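## Task

Scene 1: Using only the inner tray, slide the tray of the lighter-coloured slide box out through the box end farthest from the robot base by at least a few centimetres, so that it stays out with nothing holding it. The tray must stay well short of half its length out. Neither box's outer case may be grasped, and neither box may shift or rotate more than slightly. Everything else stays roughly where it started. Finish with the gripper released and the arm clear.

## Robot and tools

Robot: one arm with six revolute joints and a two-finger gripper. Joints, in column order: waist, shoulder, elbow, wrist pitch, wrist yaw, wrist roll. The fingers extend along the gripper's own +x axis and close toward each other along its y axis.

Frame: reported positions use the scene frame. Its origin is on the table surface directly under the arm base; +z is up; looking along +x, +y is to the left. The base itself may sit slightly tilted. end_effector_position (metres) is the midpoint between the finger pads, roughly 3 to 4 cm behind the fingertips; end_effector_quat_wxyz is its orientation; velocities are in m/s and rad/s. The printed hand position can be off, more so when the arm is stretched out.

Tool execute_actions: argument actions is a list holding zero or one item, plus optional pictures (true/false). An empty list does nothing and reports the state with images. One action item is {rows, steps}: rows is a list of 1 to 15 rows, steps is 1 to 15 (default 15), each step lasting 1/30 s; an action needs at least 3 steps. Each row drives one step; if rows run out, the final row repeats. A wait item is {steps} only, up to 300 steps, counted from the previous result, and sends nothing new.

Each row holds 7 numbers for the single arm, in this order: waist, shoulder, elbow, wrist pitch, wrist yaw, wrist roll, opening. The six joint values are absolute target angles in radians (same scale as the Joint positions line), not offsets. Stated ranges: waist -3.054 to 3.054, shoulder 0.000 to 3.142, elbow 0.000 to 2.356, wrist pitch -1.571 to 1.571, wrist yaw -1.571 to 1.571, wrist roll -3.142 to 3.142. A call is rejected (nothing is sent) if any target exceeds its range end by over 0.010 rad and is also farther out than that joint's last reported angle. True ends may differ from stated ones by up to 0.010 rad; a joint told to go beyond its true end is clipped there, and the result may print "joint sent to its limit" (possibly referring to an earlier, still-running action). Missing that line does not prove more travel is available.

Opening is an absolute gripper target from -1 to 1: +1 fully open (pad gap 0.088 m), empty fingers touch near -0.80, anything lower adds nothing. Full close takes at least about 0.5 s.

Motion limits: each step, a joint's target is kept within a fixed lead of its measured angle (0.211 rad for waist, shoulder, elbow; 0.213 wrist pitch; 0.267 wrist yaw; 0.228 wrist roll), so large moves take several calls. If targets would move the gripper over 70 mm from where it is measured, all targets are pulled back toward current angles. Friction can leave joints short of target, especially at long reach, and tiny corrections may not move at all; read Joint positions after each move.

Result lines: Joint positions and Joint velocities list the six joints (rad, rad/s) then the pad gap (m, m/s). grip_measured is the measured finger opening on the command scale; commanding below it squeezes, harder the farther below. Readings may carry a constant error near 1 mm. Joint torques are total drive outputs in joint order, nonzero even in free air, noisy and biased. "joint command not followed" means the clearance check altered or blocked targets (mounting blocks and posts count as arm). HELD marks steps whose row was not fully sent. Each result is captured 3 steps before its action ends; those last steps run afterward, and the arm keeps moving toward the last row while you think, until it stalls.

Faults: contact torque reaching a joint's load limit (N m: waist 16.8, shoulder 20.8, elbow 20.8, wrist pitch 5.49, wrist yaw 5.47, wrist roll 5.13, held weight included) freezes the arm for 10 s and drops the rest of the call. Sustained load heats motors: MOTOR HOT appears from 50 °C; at 95 °C an OVER-TEMPERATURE FAULT holds the arm, and if it fails to cool within 30 to 60 s power is cut and the arm goes limp.

Tool zoom_image: camera is one of cam_high, cam_low, cam_wrist; region is [x0, y0, x1, y1] in pixels of that camera's latest 504x504 image, origin top-left, at most 504 by 504. It returns an enlarged view.

The outcome must hold with the robot released. Answering without any tool call ends everything.

Cameras: cam_high looks down from above and behind the base, cam_low views from the side, cam_wrist rides on the hand. Calibration (intrinsics, distortion, world-to-camera transforms) is supplied and can be off by a couple of degrees and millimetres.

Avoid: grasping or clamping either box's outer shell, pushing or twisting the boxes, driving a tray out near half its length, knocking anything off the table, fast or forceful contact, hard squeezing. Push the tray end gently with the fingertips in short steps, checking progress, then open and back away.

Each tool is called after ">>>" by a JSON object that holds its "method" and its "body", one argument or row to a line.

## Session

>>> {"method": "execute_actions", "body": {
  "actions": []
}}

Scene clock: 0.00 s of 3750.00 s.
end_effector_position=(+0.3507, -0.0079, +0.2057) grip_measured=+0.821 end_effector_quat_wxyz=(+0.677, +0.054, +0.732, -0.060) end_effector_velocity=(+0.001, -0.001, +0.001) end_effector_angular_velocity=(-0.002, -0.012, +0.008)
Joint positions: [-0.681  1.394  1.378 -1.474 -0.786 -0.612  0.079]
Joint velocities: [-0.007 -0.002 -0.002  0.007 -0.007 -0.007  0.   ]
Joint torques (N m, as the arm reports them, + toward a larger angle): no reading
Motor temperatures (°C, as the motors report them): [22 22 21 22 23 22]
Heat: hottest wrist yaw 23 °C (+0.0 °C/min).

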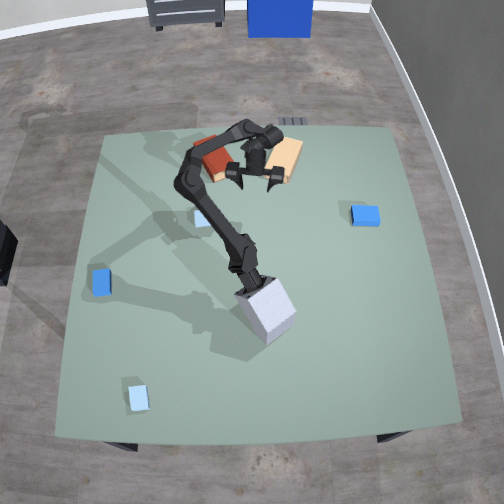

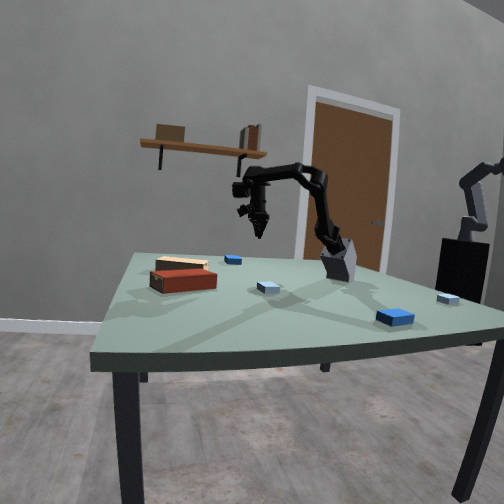

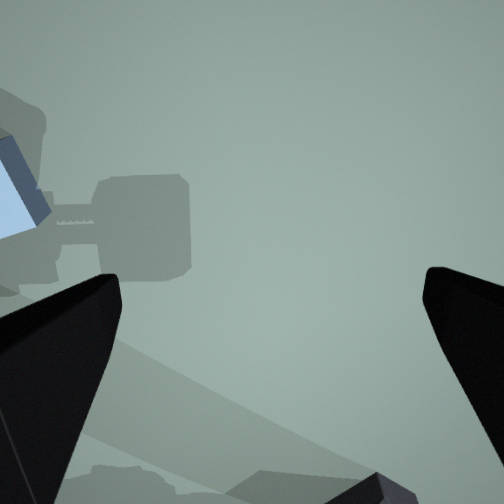

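>>> {"method": "zoom_image", "body": {
  "camera": "cam_high",
  "region": [170,100,330,260]
}}

>>> {"method": "zoom_image", "body": {
  "camera": "cam_low",
  "region": [130,220,370,310]
}}

Region (170, 100, 330, 260) of cam_high's 504x504 image, scaled by 3.150, with more detail than that image has.

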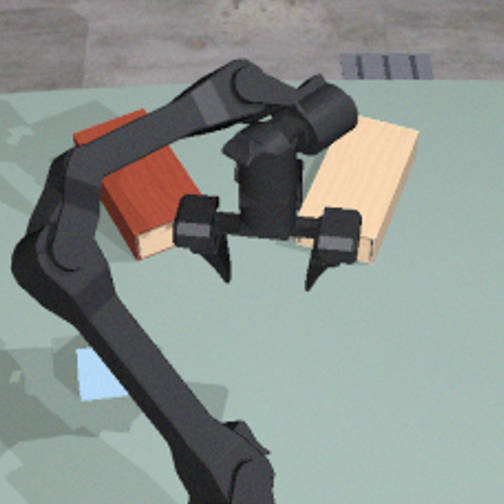

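Region (130, 220, 370, 310) of cam_low's 504x504 image, scaled by 2.100, with more detail than that image has; it fills the top 189 rows of this view, and the rest is white.

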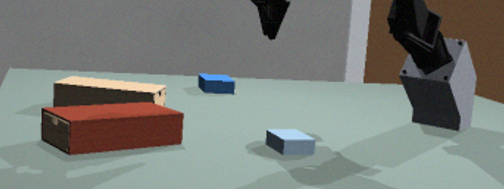

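>>> {"method": "execute_actions", "body": {
  "actions": [
    {"rows":[[-0.3,1.4,1.1,1.2,0.254,0.657,-1]]}
  ]
}}

>>> {"method": "execute_actions", "body": {
  "actions": [
    {"steps":40}
  ]
}}

>>> {"method": "execute_actions", "body": {
  "actions": [
    {"rows":[[0.012,1.7,0.6,1.45,0.254,0.657,-1]]}
  ]
}}

>>> {"method": "execute_actions", "body": {
  "actions": [
    {"steps":15}
  ],
  "pictures": true
}}

Scene clock: 1.80 s of 3750.00 s.
end_effector_position=(+0.3469, -0.0979, +0.1345) grip_measured=-0.608 end_effector_quat_wxyz=(+0.616, -0.148, +0.683, -0.363) end_effector_velocity=(+0.304, -0.299, +0.182) end_effector_angular_velocity=(-2.603, -1.817, -0.083)
Joint positions: [-0.315  1.402  1.113 -0.818  0.026  0.085  0.009]
Joint velocities: [ 0.081 -0.002 -0.007  1.678  2.088  1.78  -0.175]
Joint torques (N m, as the arm reports them, + toward a larger angle): [-3.52 -5.14  2.21 -0.02  0.74  0.15]
Motor temperatures (°C, as the motors report them): [23 22 21 22 23 22]
Heat: hottest waist 23 °C (+0.0 °C/min).
Steps of this call (steps 1 to 42: nothing new was sent; steps 43 to 54: the first 12 steps of this action). Readings (joint positions):
43: [-0.656 1.390 1.351 -1.422 -0.734 -0.562]
44: [-0.609 1.383 1.312 -1.367 -0.668 -0.508]
46: [-0.503 1.384 1.221 -1.265 -0.534 -0.393]
50: [-0.345 1.402 1.121 -1.047 -0.256 -0.155]
54: the state above

Scene clock: 3.13 s of 3750.00 s.
end_effector_position=(+0.5882, +0.0244, +0.3780) grip_measured=-0.812 end_effector_quat_wxyz=(+0.972, -0.029, -0.219, -0.083) end_effector_velocity=(-0.010, +0.022, +0.025) end_effector_angular_velocity=(-0.033, -0.126, +0.097)
Joint positions: [-0.305  1.4    1.11   1.181  0.25   0.654  0.   ]
Joint velocities: [-0.002 -0.002 -0.007  0.168  0.007 -0.007  0.   ]
Joint torques (N m, as the arm reports them, + toward a larger angle): [-3.58 -5.77  3.22  1.21  0.61  0.11]
Motor temperatures (°C, as the motors report them): [23 22 21 22 23 22]
Heat: hottest waist 23 °C (+0.0 °C/min).
Kept back: nothing.
Steps of this call (steps 1 to 3: the last 3 steps of your previous action; steps 4 to 40: the robot went on to your last target). Readings (joint positions):
1: [-0.313 1.402 1.112 -0.762 0.088 0.146]
2: [-0.313 1.402 1.111 -0.705 0.133 0.206]
4: [-0.311 1.402 1.111 -0.592 0.188 0.326]
8: [-0.307 1.402 1.110 -0.366 0.232 0.543]
40: the state above

Scene clock: 3.53 s of 3750.00 s.
end_effector_position=(+0.5599, +0.0054, +0.2025) grip_measured=-0.812 end_effector_quat_wxyz=(+0.993, +0.036, -0.069, -0.094) end_effector_velocity=(-0.211, -0.103, -0.472) end_effector_angular_velocity=(+0.229, +1.079, -0.307)
Joint positions: [-0.072  1.592  0.852  1.391  0.257  0.654  0.   ]
Joint velocities: [ 0.432  0.447 -0.916  0.3    0.007 -0.007  0.   ]
Joint torques (N m, as the arm reports them, + toward a larger angle): [-3.68 -5.16  1.81  1.55  0.34  0.05]
Motor temperatures (°C, as the motors report them): [23 22 21 22 23 22]
Heat: hottest waist 23 °C (+0.0 °C/min).
Steps of this call (steps 1 to 12: the first 12 steps of this action). Readings (joint positions):
1: [-0.295 1.408 1.098 1.211 0.256 0.654]
2: [-0.274 1.415 1.083 1.242 0.256 0.654]
4: [-0.226 1.441 1.046 1.285 0.256 0.654]
8: [-0.139 1.521 0.960 1.344 0.256 0.654]
12: the state above

Scene clock: 4.03 s of 3750.00 s.
end_effector_position=(+0.4886, -0.0231, +0.1029) grip_measured=-0.812 end_effector_quat_wxyz=(+0.986, +0.035, +0.067, -0.148) end_effector_velocity=(-0.010, -0.002, -0.006) end_effector_angular_velocity=(-0.006, +0.030, -0.005)
Joint positions: [0.006 1.689 0.609 1.449 0.259 0.654 0.   ]
Joint velocities: [ 0.002 -0.002 -0.037  0.007 -0.007 -0.007  0.   ]
Joint torques (N m, as the arm reports them, + toward a larger angle): [-3.08 -4.69  0.64  1.44  0.27  0.11]
Motor temperatures (°C, as the motors report them): [23 22 21 22 23 22]
Heat: hottest waist 23 °C (+0.0 °C/min).
Kept back: nothing.
Steps of this call (steps 1 to 3: the last 3 steps of your previous action; steps 4 to 15: the robot went on to your last target). Readings (joint positions):
1: [-0.059 1.606 0.821 1.400 0.257 0.654]
2: [-0.046 1.618 0.786 1.409 0.257 0.654]
4: [-0.025 1.643 0.715 1.425 0.258 0.654]
8: [0.001 1.684 0.625 1.437 0.258 0.654]
15: the state above
camera_calibration (this result's frames):
cam_wrist: T_world_to_cam=[[-0.311083, -0.948268, -0.0633633, 0.143641], [-0.466143, 0.210341, -0.859341, 0.338463], [0.828214, -0.23779, -0.507462, -0.279571], [0, 0, 0, 1]] pos_world=[0.434001, -0.00146218, 0.158085]

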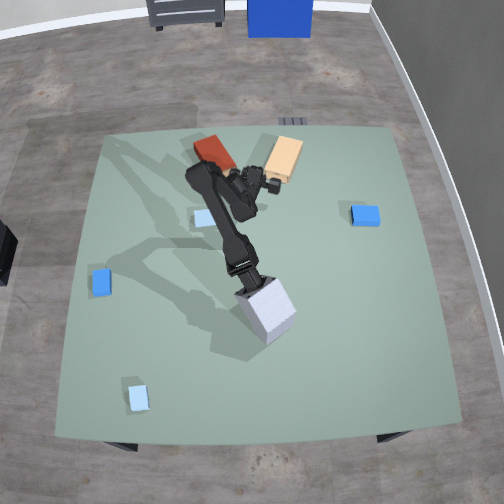

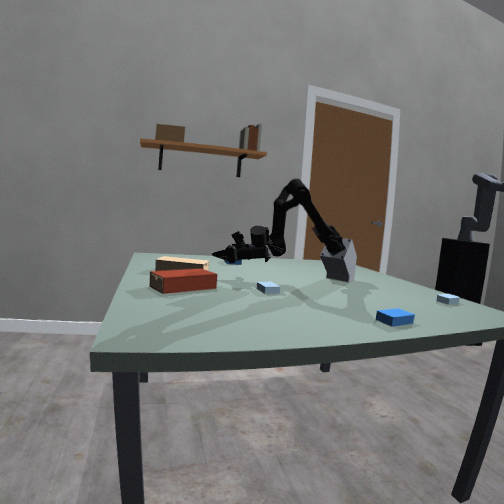

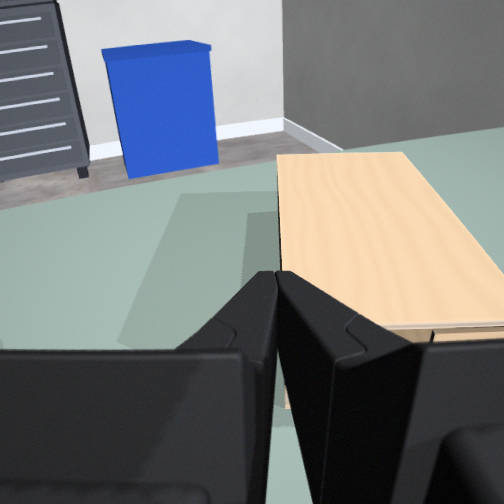

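>>> {"method": "execute_actions", "body": {
  "actions": [
    {"rows":[[0.055,1.7,0.5,1.38,0.222,0.62,-1],[0.055,1.7,0.5,1.38,0.222,0.62,-1],[0.055,1.7,0.5,1.38,0.222,0.62,-1],[0.055,1.7,0.5,1.38,0.222,0.62,-1],[0.055,1.7,0.5,1.38,0.222,0.62,-1],[0.055,1.7,0.5,1.38,0.222,0.62,-1],[0.055,1.7,0.5,1.38,0.222,0.62,-1],[0.055,1.8,0.52,1.42,0.222,0.62,-1],[0.055,1.8,0.52,1.42,0.222,0.62,-1],[0.055,1.88,0.551,1.457,0.222,0.62,-1]]}
  ]
}}

>>> {"method": "execute_actions", "body": {
  "actions": [
    {"steps":20}
  ],
  "pictures": true
}}

>>> {"method": "zoom_image", "body": {
  "camera": "cam_low",
  "region": [140,220,300,300]
}}

>>> {"method": "zoom_image", "body": {
  "camera": "cam_high",
  "region": [230,120,330,220]
}}

Scene clock: 4.80 s of 3750.00 s.
end_effector_position=(+0.4454, -0.0395, +0.0375) grip_measured=-0.812 end_effector_quat_wxyz=(+0.969, +0.014, +0.175, -0.173) end_effector_velocity=(-0.091, -0.123, -0.215) end_effector_angular_velocity=(-0.069, +0.508, -0.239)
Joint positions: [0.049 1.809 0.538 1.432 0.227 0.624 0.   ]
Joint velocities: [ 0.012  0.779  0.125  0.095 -0.022 -0.022  0.   ]
Joint torques (N m, as the arm reports them, + toward a larger angle): [-3.13 -4.66  0.11  1.84  0.32 -0.13]
Motor temperatures (°C, as the motors report them): [23 22 21 22 23 22]
Heat: hottest waist 23 °C (+0.0 °C/min).
Steps of this call (steps 1 to 11: the robot went on to your last target; steps 12 to 23: the first 12 steps of this action). Readings (joint positions):
12: [0.011 1.688 0.592 1.441 0.253 0.650]
13: [0.021 1.688 0.573 1.429 0.245 0.643]
15: [0.039 1.691 0.535 1.397 0.235 0.634]
19: [0.049 1.706 0.509 1.401 0.230 0.626]
23: the state above

Scene clock: 5.47 s of 3750.00 s.
end_effector_position=(+0.4407, -0.0465, +0.0254) grip_measured=-0.812 end_effector_quat_wxyz=(+0.967, +0.012, +0.183, -0.178) end_effector_velocity=(-0.001, -0.001, -0.001) end_effector_angular_velocity=(-0.005, +0.011, +0.003)
Joint positions: [0.05  1.864 0.548 1.456 0.227 0.623 0.   ]
Joint velocities: [-0.002 -0.002 -0.002 -0.007 -0.007 -0.007  0.   ]
Joint torques (N m, as the arm reports them, + toward a larger angle): [-3.23 -3.91  0.36  1.44  0.29 -0.09]
Motor temperatures (°C, as the motors report them): [23 22 21 22 23 22]
Heat: hottest waist 23 °C (+0.0 °C/min).
Kept back: nothing.
Steps of this call (steps 1 to 3: the last 3 steps of your previous action; steps 4 to 20: the robot went on to your last target). Readings (joint positions):
1: [0.050 1.830 0.540 1.436 0.227 0.624]
2: [0.050 1.845 0.540 1.440 0.227 0.624]
4: [0.050 1.859 0.541 1.448 0.227 0.624]
8: [0.050 1.861 0.547 1.455 0.227 0.623]
20: the state above
camera_calibration (this result's frames):
cam_wrist: T_world_to_cam=[[-0.36414, -0.930818, 0.031318, 0.123451], [-0.647648, 0.228911, -0.72674, 0.331969], [0.669294, -0.284918, -0.686198, -0.212434], [0, 0, 0, 1]] pos_world=[0.402134, -0.021607, 0.0916173]

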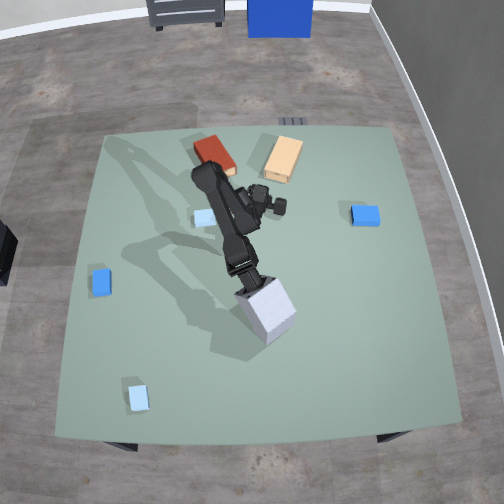

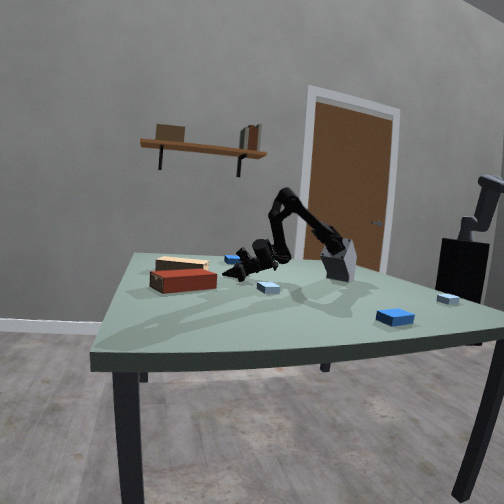

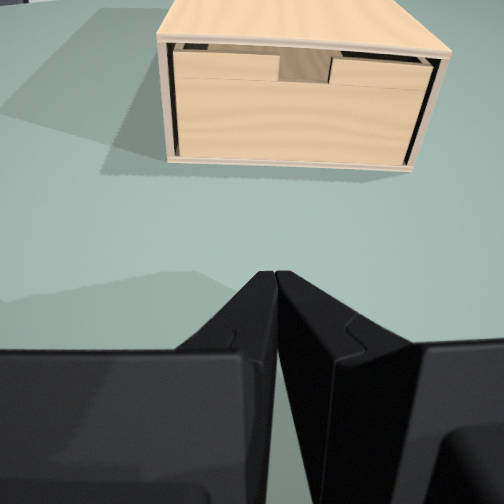

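Region (140, 220, 300, 300) of cam_low's 504x504 image, scaled by 3.150, with more detail than that image has.

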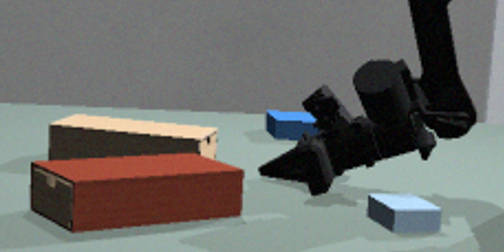

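Region (230, 120, 330, 220) of cam_high's 504x504 image, scaled by 5.040, with more detail than that image has.

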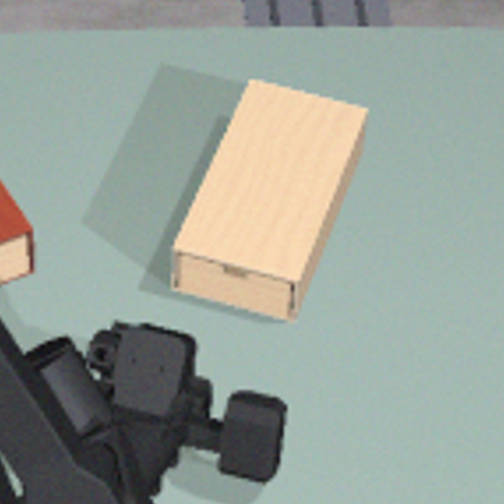

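>>> {"method": "execute_actions", "body": {
  "actions": [
    {"rows":[[0.04,1.91,0.62,1.5,0.24,0.65,-1],[0.04,1.91,0.62,1.5,0.24,0.65,-1],[0.04,1.91,0.62,1.5,0.24,0.65,-1],[0.04,1.91,0.62,1.5,0.24,0.65,-1],[0.04,1.91,0.62,1.5,0.24,0.65,-1],[0.02,1.98,0.7,1.52,0.26,0.66,-1],[0.02,1.98,0.7,1.52,0.26,0.66,-1],[0.02,1.98,0.7,1.52,0.26,0.66,-1],[0.02,1.98,0.7,1.52,0.26,0.66,-1],[0.02,1.98,0.7,1.52,0.26,0.66,-1],[-0.005,2.06,0.795,1.532,0.274,0.67,-1]]}
  ]
}}

>>> {"method": "execute_actions", "body": {
  "actions": [
    {"steps":15}
  ],
  "pictures": true
}}

Scene clock: 6.30 s of 3750.00 s.
end_effector_position=(+0.4831, -0.0629, +0.0298) grip_measured=-0.812 end_effector_quat_wxyz=(+0.978, +0.029, +0.111, -0.175) end_effector_velocity=(+0.144, -0.127, -0.047) end_effector_angular_velocity=(-0.049, -0.325, -0.092)
Joint positions: [0.014 1.987 0.725 1.525 0.26  0.66  0.   ]
Joint velocities: [-0.193  0.632  0.818  0.022  0.066  0.081  0.   ]
Joint torques (N m, as the arm reports them, + toward a larger angle): [-4.55 -4.13  0.29  1.29  0.72  0.1 ]
Motor temperatures (°C, as the motors report them): [23 22 21 22 23 22]
Heat: hottest waist 23 °C (+0.0 °C/min).
Steps of this call (steps 1 to 13: the robot went on to your last target; steps 14 to 25: the first 12 steps of this action). Readings (joint positions):
14: [0.050 1.870 0.557 1.466 0.227 0.626]
15: [0.048 1.878 0.572 1.475 0.227 0.631]
17: [0.045 1.888 0.598 1.487 0.231 0.638]
21: [0.031 1.929 0.662 1.508 0.246 0.650]
25: the state above

Scene clock: 6.80 s of 3750.00 s.
end_effector_position=(+0.4941, -0.0766, +0.0290) grip_measured=-0.812 end_effector_quat_wxyz=(+0.979, +0.029, +0.092, -0.182) end_effector_velocity=(+0.001, +0.002, -0.001) end_effector_angular_velocity=(-0.001, +0.015, +0.016)
Joint positions: [-0.007  2.039  0.791  1.533  0.274  0.666  0.   ]
Joint velocities: [-0.002 -0.002  0.002 -0.007 -0.022 -0.007  0.   ]
Joint torques (N m, as the arm reports them, + toward a larger angle): [-4.4  -4.18  0.96  1.38  0.52  0.12]
Motor temperatures (°C, as the motors report them): [23 22 21 22 23 22]
Heat: hottest waist 23 °C (+0.0 °C/min).
Kept back: nothing.
Steps of this call (steps 1 to 3: the last 3 steps of your previous action; steps 4 to 15: the robot went on to your last target). Readings (joint positions):
1: [0.009 2.005 0.748 1.525 0.262 0.661]
2: [0.004 2.017 0.762 1.528 0.266 0.663]
4: [-0.003 2.029 0.776 1.530 0.270 0.664]
8: [-0.007 2.037 0.787 1.532 0.273 0.666]
15: the state above
camera_calibration (this result's frames):
cam_wrist: T_world_to_cam=[[-0.376024, -0.925884, -0.0366583, 0.122991], [-0.497774, 0.23521, -0.834804, 0.305569], [0.781554, -0.295659, -0.549326, -0.314507], [0, 0, 0, 1]] pos_world=[0.444157, -0.0509846, 0.0868318]

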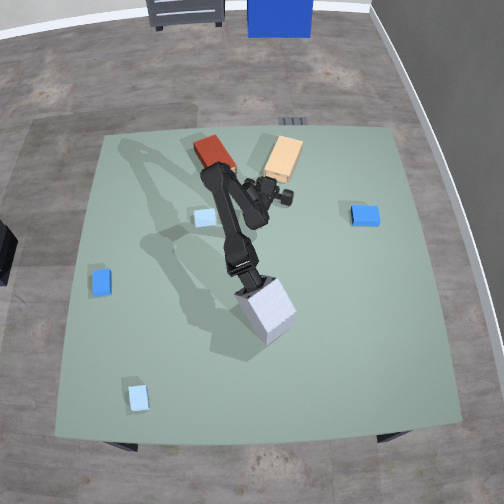

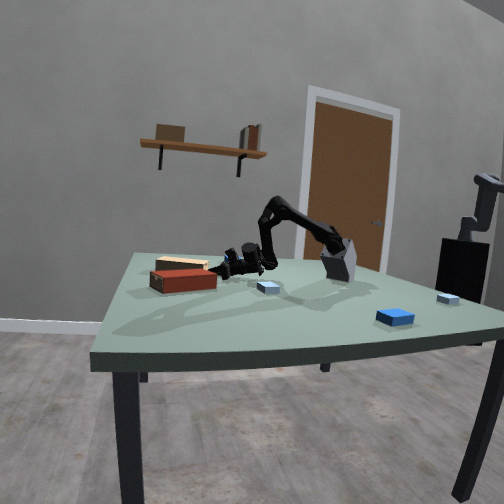

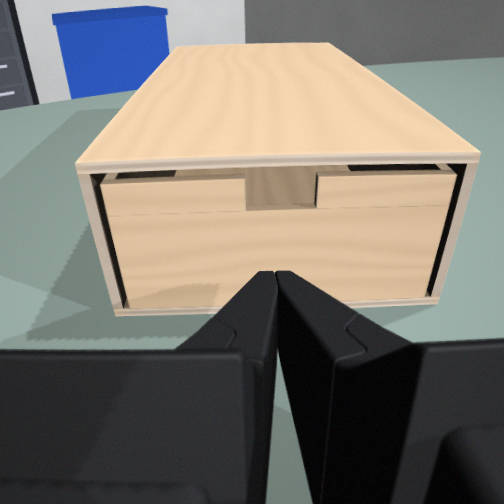

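>>> {"method": "execute_actions", "body": {
  "actions": [
    {"rows":[[-0.012,2.068,0.815,1.52,0.268,0.666,-1],[-0.012,2.068,0.815,1.52,0.268,0.666,-1],[-0.012,2.068,0.815,1.52,0.268,0.666,-1],[-0.022,2.075,0.845,1.49,0.26,0.666,-1],[-0.022,2.075,0.845,1.49,0.26,0.666,-1],[-0.022,2.075,0.845,1.49,0.26,0.666,-1],[-0.033,2.083,0.875,1.462,0.251,0.666,-1],[-0.033,2.083,0.875,1.462,0.251,0.666,-1],[-0.033,2.083,0.875,1.462,0.251,0.666,-1],[-0.043,2.091,0.905,1.435,0.243,0.666,-1]]}
  ]
}}

>>> {"method": "execute_actions", "body": {
  "actions": [
    {"steps":12}
  ],
  "pictures": true
}}

Scene clock: 7.40 s of 3750.00 s.
end_effector_position=(+0.5140, -0.0900, +0.0290) grip_measured=-0.812 end_effector_quat_wxyz=(+0.978, +0.023, +0.091, -0.187) end_effector_velocity=(+0.053, -0.034, +0.012) end_effector_angular_velocity=(-0.026, -0.030, -0.001)
Joint positions: [-0.039  2.062  0.882  1.458  0.254  0.667  0.   ]
Joint velocities: [-0.095  0.056  0.232 -0.154 -0.066  0.007  0.   ]
Joint torques (N m, as the arm reports them, + toward a larger angle): [-4.69 -4.24  1.01  0.94  0.23 -0.08]
Motor temperatures (°C, as the motors report them): [23 22 21 22 23 22]
Heat: hottest waist 23 °C (+0.0 °C/min).
Steps of this call (steps 1 to 6: the robot went on to your last target; steps 7 to 18: the first 12 steps of this action). Readings (joint positions):
7: [-0.008 2.041 0.794 1.533 0.274 0.666]
8: [-0.010 2.043 0.799 1.531 0.274 0.665]
10: [-0.013 2.046 0.810 1.521 0.273 0.663]
14: [-0.026 2.053 0.844 1.491 0.264 0.663]
18: the state above

Scene clock: 7.80 s of 3750.00 s.
end_effector_position=(+0.5177, -0.0923, +0.0289) grip_measured=-0.812 end_effector_quat_wxyz=(+0.978, +0.022, +0.092, -0.188) end_effector_velocity=(-0.000, -0.004, -0.001) end_effector_angular_velocity=(-0.009, +0.018, -0.007)
Joint positions: [-0.045  2.065  0.899  1.443  0.249  0.668  0.   ]
Joint velocities: [-0.007 -0.002  0.002 -0.022 -0.007 -0.007  0.   ]
Joint torques (N m, as the arm reports them, + toward a larger angle): [-4.92 -4.19  1.45  0.86  0.26 -0.04]
Motor temperatures (°C, as the motors report them): [23 22 21 22 23 22]
Heat: hottest waist 23 °C (+0.0 °C/min).
Kept back: nothing.
Steps of this call (steps 1 to 3: the last 3 steps of your previous action; steps 4 to 12: the robot went on to your last target). Readings (joint positions):
1: [-0.041 2.064 0.888 1.453 0.252 0.667]
2: [-0.042 2.064 0.892 1.450 0.251 0.668]
4: [-0.044 2.065 0.896 1.447 0.250 0.668]
8: [-0.045 2.065 0.898 1.444 0.249 0.668]
12: the state above
camera_calibration (this result's frames):
cam_wrist: T_world_to_cam=[[-0.385007, -0.922608, -0.0237443, 0.121895], [-0.497366, 0.229087, -0.836747, 0.320255], [0.77743, -0.310344, -0.547074, -0.33688], [0, 0, 0, 1]] pos_world=[0.468115, -0.0654536, 0.0865684]

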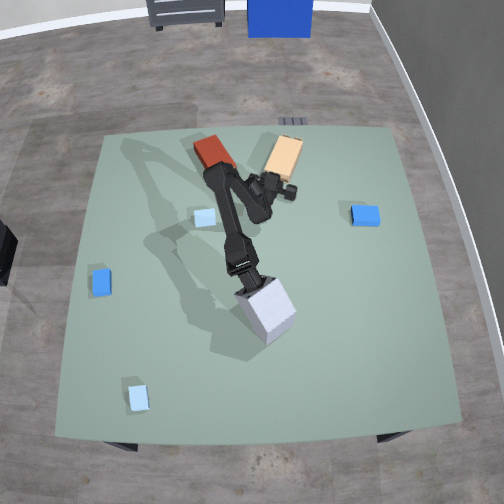

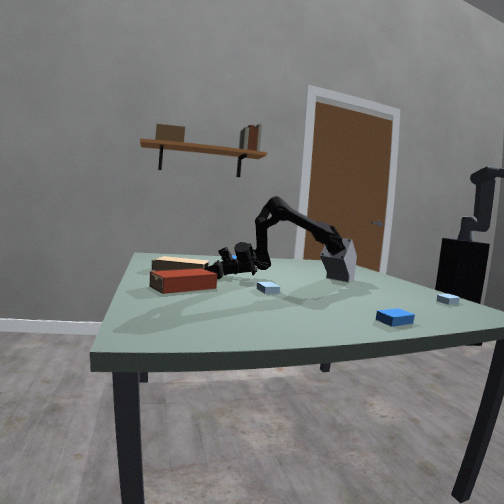

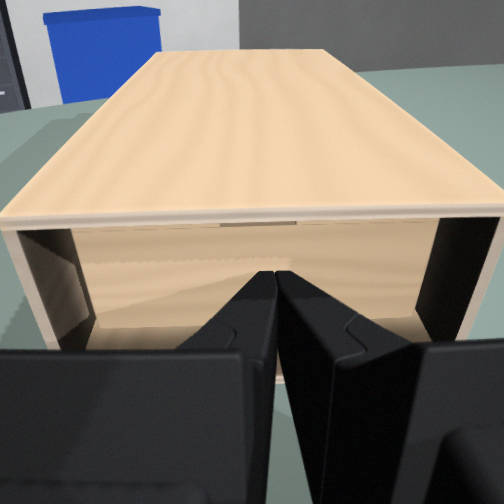

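>>> {"method": "execute_actions", "body": {
  "actions": [
    {"rows":[[-0.05,2.098,0.925,1.415,0.243,0.666,-1],[-0.05,2.098,0.925,1.415,0.243,0.666,-1],[-0.05,2.098,0.925,1.415,0.243,0.666,-1],[-0.056,2.108,0.95,1.39,0.236,0.666,-1],[-0.056,2.108,0.95,1.39,0.236,0.666,-1],[-0.056,2.108,0.95,1.39,0.236,0.666,-1],[-0.062,2.118,0.975,1.365,0.228,0.666,-1],[-0.062,2.118,0.975,1.365,0.228,0.666,-1],[-0.062,2.118,0.975,1.365,0.228,0.666,-1],[-0.068,2.128,1.0,1.342,0.22,0.666,-1]]}
  ]
}}

>>> {"method": "execute_actions", "body": {
  "actions": [
    {"steps":12}
  ],
  "pictures": true
}}

>>> {"method": "zoom_image", "body": {
  "camera": "cam_high",
  "region": [230,110,330,210]
}}

Scene clock: 8.33 s of 3750.00 s.
end_effector_position=(+0.5350, -0.1052, +0.0289) grip_measured=-0.812 end_effector_quat_wxyz=(+0.976, +0.021, +0.093, -0.194) end_effector_velocity=(+0.046, -0.026, +0.012) end_effector_angular_velocity=(+0.008, -0.047, -0.007)
Joint positions: [-0.072  2.088  0.984  1.369  0.232  0.675  0.   ]
Joint velocities: [-0.066  0.051  0.203 -0.125 -0.037  0.037  0.   ]
Joint torques (N m, as the arm reports them, + toward a larger angle): [-4.58 -3.58  1.1   0.34  0.18 -0.26]
Motor temperatures (°C, as the motors report them): [23 23 21 22 23 22]
Heat: hottest waist 23 °C (+0.0 °C/min).
Steps of this call (steps 1 to 4: the robot went on to your last target; steps 5 to 16: the first 12 steps of this action). Readings (joint positions):
5: [-0.046 2.067 0.902 1.440 0.248 0.668]
6: [-0.047 2.067 0.907 1.435 0.248 0.668]
8: [-0.051 2.070 0.918 1.425 0.247 0.670]
12: [-0.062 2.079 0.950 1.397 0.241 0.673]
16: the state above

Scene clock: 8.73 s of 3750.00 s.
end_effector_position=(+0.5381, -0.1074, +0.0289) grip_measured=-0.812 end_effector_quat_wxyz=(+0.976, +0.020, +0.094, -0.195) end_effector_velocity=(-0.000, -0.001, -0.002) end_effector_angular_velocity=(-0.006, +0.012, +0.001)
Joint positions: [-0.077  2.092  0.999  1.356  0.227  0.676  0.   ]
Joint velocities: [-0.002  0.002  0.002 -0.007 -0.007 -0.007  0.   ]
Joint torques (N m, as the arm reports them, + toward a larger angle): [-4.74 -3.45  1.19  0.3   0.2  -0.35]
Motor temperatures (°C, as the motors report them): [23 23 21 22 23 22]
Heat: hottest waist 23 °C (+0.0 °C/min).
Kept back: nothing.
Steps of this call (steps 1 to 3: the last 3 steps of your previous action; steps 4 to 12: the robot went on to your last target). Readings (joint positions):
1: [-0.073 2.090 0.989 1.365 0.230 0.674]
2: [-0.075 2.091 0.992 1.362 0.229 0.674]
4: [-0.076 2.092 0.996 1.359 0.229 0.675]
8: [-0.077 2.092 0.999 1.356 0.228 0.676]
12: the state above
camera_calibration (this result's frames):
cam_wrist: T_world_to_cam=[[-0.397655, -0.917361, -0.0178773, 0.12301], [-0.498403, 0.232323, -0.835237, 0.334737], [0.770367, -0.323226, -0.5496, -0.355012], [0, 0, 0, 1]] pos_world=[0.489239, -0.0796719, 0.0866696]

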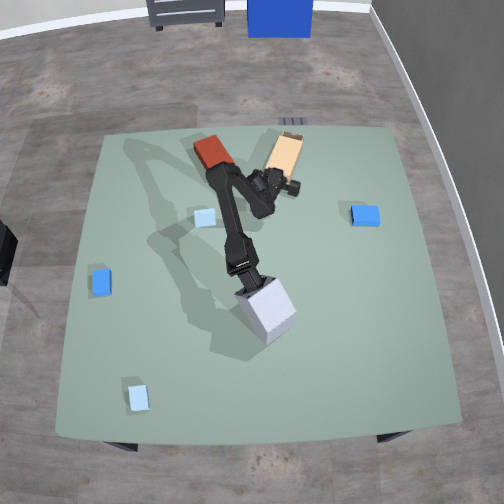

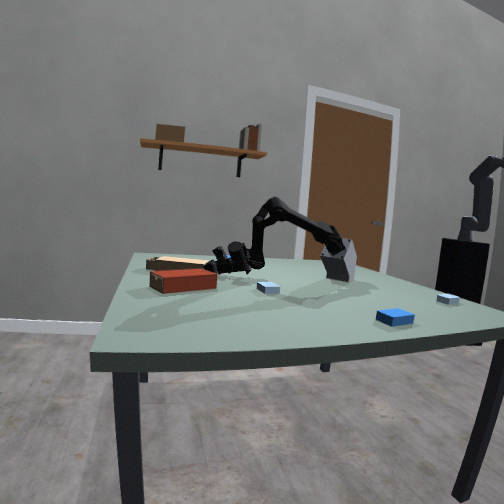

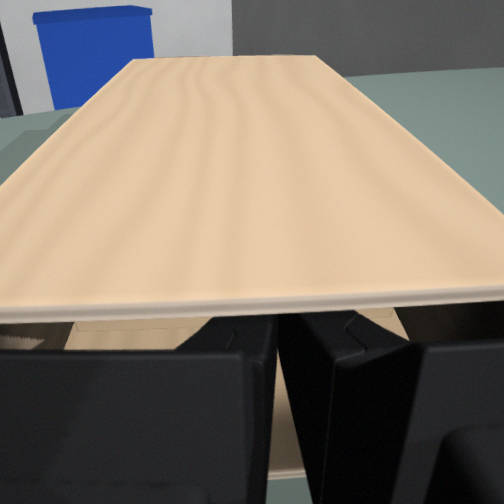

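Region (230, 110, 330, 210) of cam_high's 504x504 image, scaled by 5.040, with more detail than that image has.

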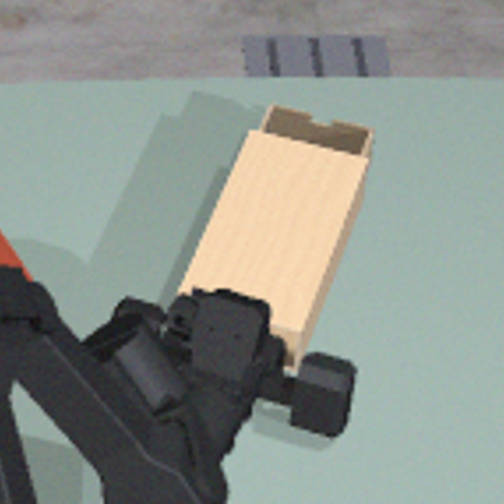

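>>> {"method": "execute_actions", "body": {
  "actions": [
    {"rows":[[-0.06,2.082,0.95,1.39,0.236,0.666,-1],[-0.06,2.082,0.95,1.39,0.236,0.666,-1],[-0.05,2.075,0.92,1.42,0.243,0.666,-1],[-0.05,2.075,0.92,1.42,0.243,0.666,-1],[-0.04,2.065,0.88,1.455,0.25,0.666,-1],[-0.04,2.065,0.88,1.455,0.25,0.666,-1],[-0.025,2.055,0.84,1.49,0.26,0.666,-1],[-0.025,2.055,0.84,1.49,0.26,0.666,-1],[-0.005,2.04,0.785,1.532,0.274,0.666,-1],[-0.005,2.04,0.785,1.532,0.274,0.666,-1],[-0.005,2.04,0.785,1.532,0.274,0.666,-1],[0.02,1.97,0.69,1.52,0.26,0.66,-1]]}
  ]
}}

>>> {"method": "execute_actions", "body": {
  "actions": [
    {"rows":[[0.04,1.88,0.58,1.5,0.24,0.65,-1],[0.04,1.88,0.58,1.5,0.24,0.65,-1],[0.04,1.88,0.58,1.5,0.24,0.65,-1],[0.04,1.88,0.58,1.5,0.24,0.65,-1],[0.04,1.88,0.58,1.5,0.24,0.65,-1],[0.04,1.88,0.58,1.5,0.24,0.65,-1],[0.04,1.6,0.5,1.45,0.24,0.65,-1]]}
  ]
}}

>>> {"method": "execute_actions", "body": {
  "actions": [
    {"steps":15}
  ],
  "pictures": true
}}

Scene clock: 9.33 s of 3750.00 s.
end_effector_position=(+0.4954, -0.0844, +0.0289) grip_measured=-0.812 end_effector_quat_wxyz=(+0.977, +0.023, +0.095, -0.191) end_effector_velocity=(-0.187, +0.123, -0.014) end_effector_angular_velocity=(+0.082, +0.511, +0.006)
Joint positions: [-0.022  2.043  0.803  1.508  0.271  0.665  0.   ]
Joint velocities: [ 0.237 -0.559 -0.93  -0.037 -0.066 -0.066  0.   ]
Joint torques (N m, as the arm reports them, + toward a larger angle): [-2.74 -7.88 -1.95  1.41  0.22 -0.03]
Motor temperatures (°C, as the motors report them): [23 23 21 22 23 22]
Heat: hottest waist 23 °C (+0.0 °C/min).
Steps of this call (steps 1 to 6: the robot went on to your last target; steps 7 to 18: the first 12 steps of this action). Readings (joint positions):
7: [-0.077 2.092 0.995 1.360 0.227 0.676]
8: [-0.076 2.092 0.989 1.371 0.229 0.673]
10: [-0.072 2.089 0.963 1.395 0.238 0.672]
14: [-0.052 2.074 0.891 1.456 0.253 0.671]
18: the state above

Scene clock: 9.83 s of 3750.00 s.
end_effector_position=(+0.4653, -0.0152, +0.0933) grip_measured=-0.812 end_effector_quat_wxyz=(+0.984, +0.038, +0.096, -0.144) end_effector_velocity=(+0.103, +0.170, +0.281) end_effector_angular_velocity=(+0.067, -0.726, +0.412)
Joint positions: [0.035 1.658 0.519 1.467 0.244 0.653 0.   ]
Joint velocities: [-0.002 -0.862 -0.012 -0.007  0.007 -0.022  0.   ]
Joint torques (N m, as the arm reports them, + toward a larger angle): [-2.84 -3.85 -0.31  0.72  0.31 -0.1 ]
Motor temperatures (°C, as the motors report them): [23 23 21 22 23 22]
Heat: hottest waist 23 °C (+0.0 °C/min).
Steps of this call (steps 1 to 3: the last 3 steps of your previous action; steps 4 to 15: the first 12 steps of this action). Readings (joint positions):
4: [0.010 1.981 0.701 1.511 0.261 0.662]
5: [0.017 1.956 0.668 1.508 0.256 0.660]
7: [0.028 1.920 0.622 1.507 0.251 0.656]
11: [0.035 1.829 0.558 1.468 0.244 0.654]
15: the state above

Scene clock: 10.33 s of 3750.00 s.
end_effector_position=(+0.4658, -0.0087, +0.1040) grip_measured=-0.812 end_effector_quat_wxyz=(+0.986, +0.040, +0.088, -0.138) end_effector_velocity=(+0.001, +0.002, +0.003) end_effector_angular_velocity=(-0.019, -0.002, +0.014)
Joint positions: [0.036 1.611 0.506 1.453 0.244 0.653 0.   ]
Joint velocities: [-0.002 -0.007 -0.002  0.007 -0.007 -0.022  0.   ]
Joint torques (N m, as the arm reports them, + toward a larger angle): [-2.76 -6.45  0.47  1.29  0.29 -0.11]
Motor temperatures (°C, as the motors report them): [23 23 21 22 23 22]
Heat: hottest waist 23 °C (+0.0 °C/min).
Kept back: nothing.
Steps of this call (steps 1 to 3: the last 3 steps of your previous action; steps 4 to 15: the robot went on to your last target). Readings (joint positions):
1: [0.035 1.635 0.518 1.466 0.244 0.653]
2: [0.035 1.623 0.518 1.464 0.244 0.653]
4: [0.035 1.615 0.514 1.457 0.244 0.653]
8: [0.036 1.615 0.506 1.453 0.244 0.653]
15: the state above
camera_calibration (this result's frames):
cam_wrist: T_world_to_cam=[[-0.294084, -0.953263, -0.0693169, 0.142926], [-0.503827, 0.216244, -0.8363, 0.340952], [0.812203, -0.211019, -0.543873, -0.245237], [0, 0, 0, 1]] pos_world=[0.412995, 0.0107673, 0.161667]

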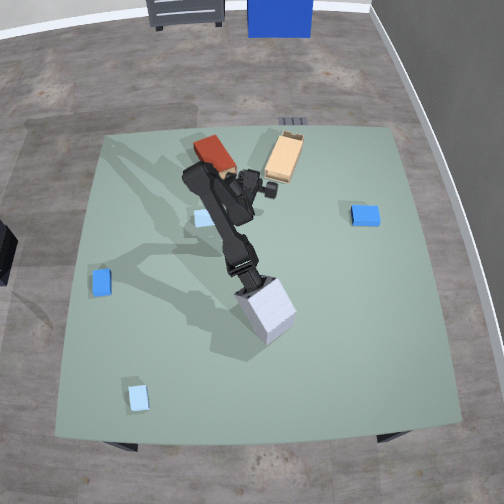

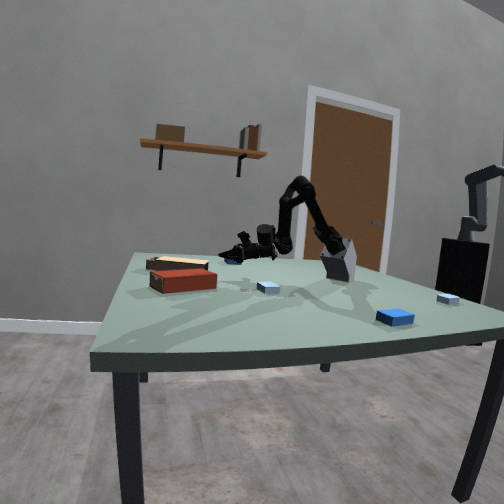

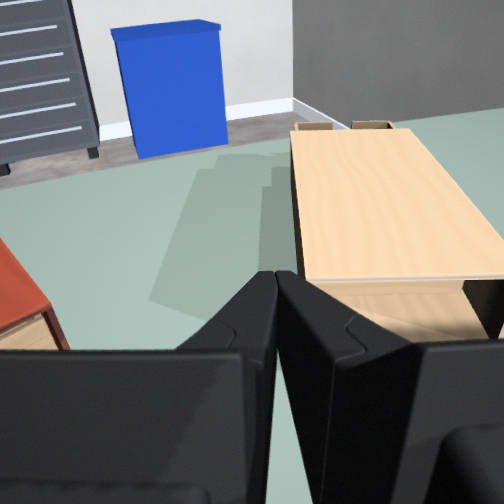

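>>> {"method": "finished_scene", "body": {
  "scene": 1
}}

The scene is finished: the task was done.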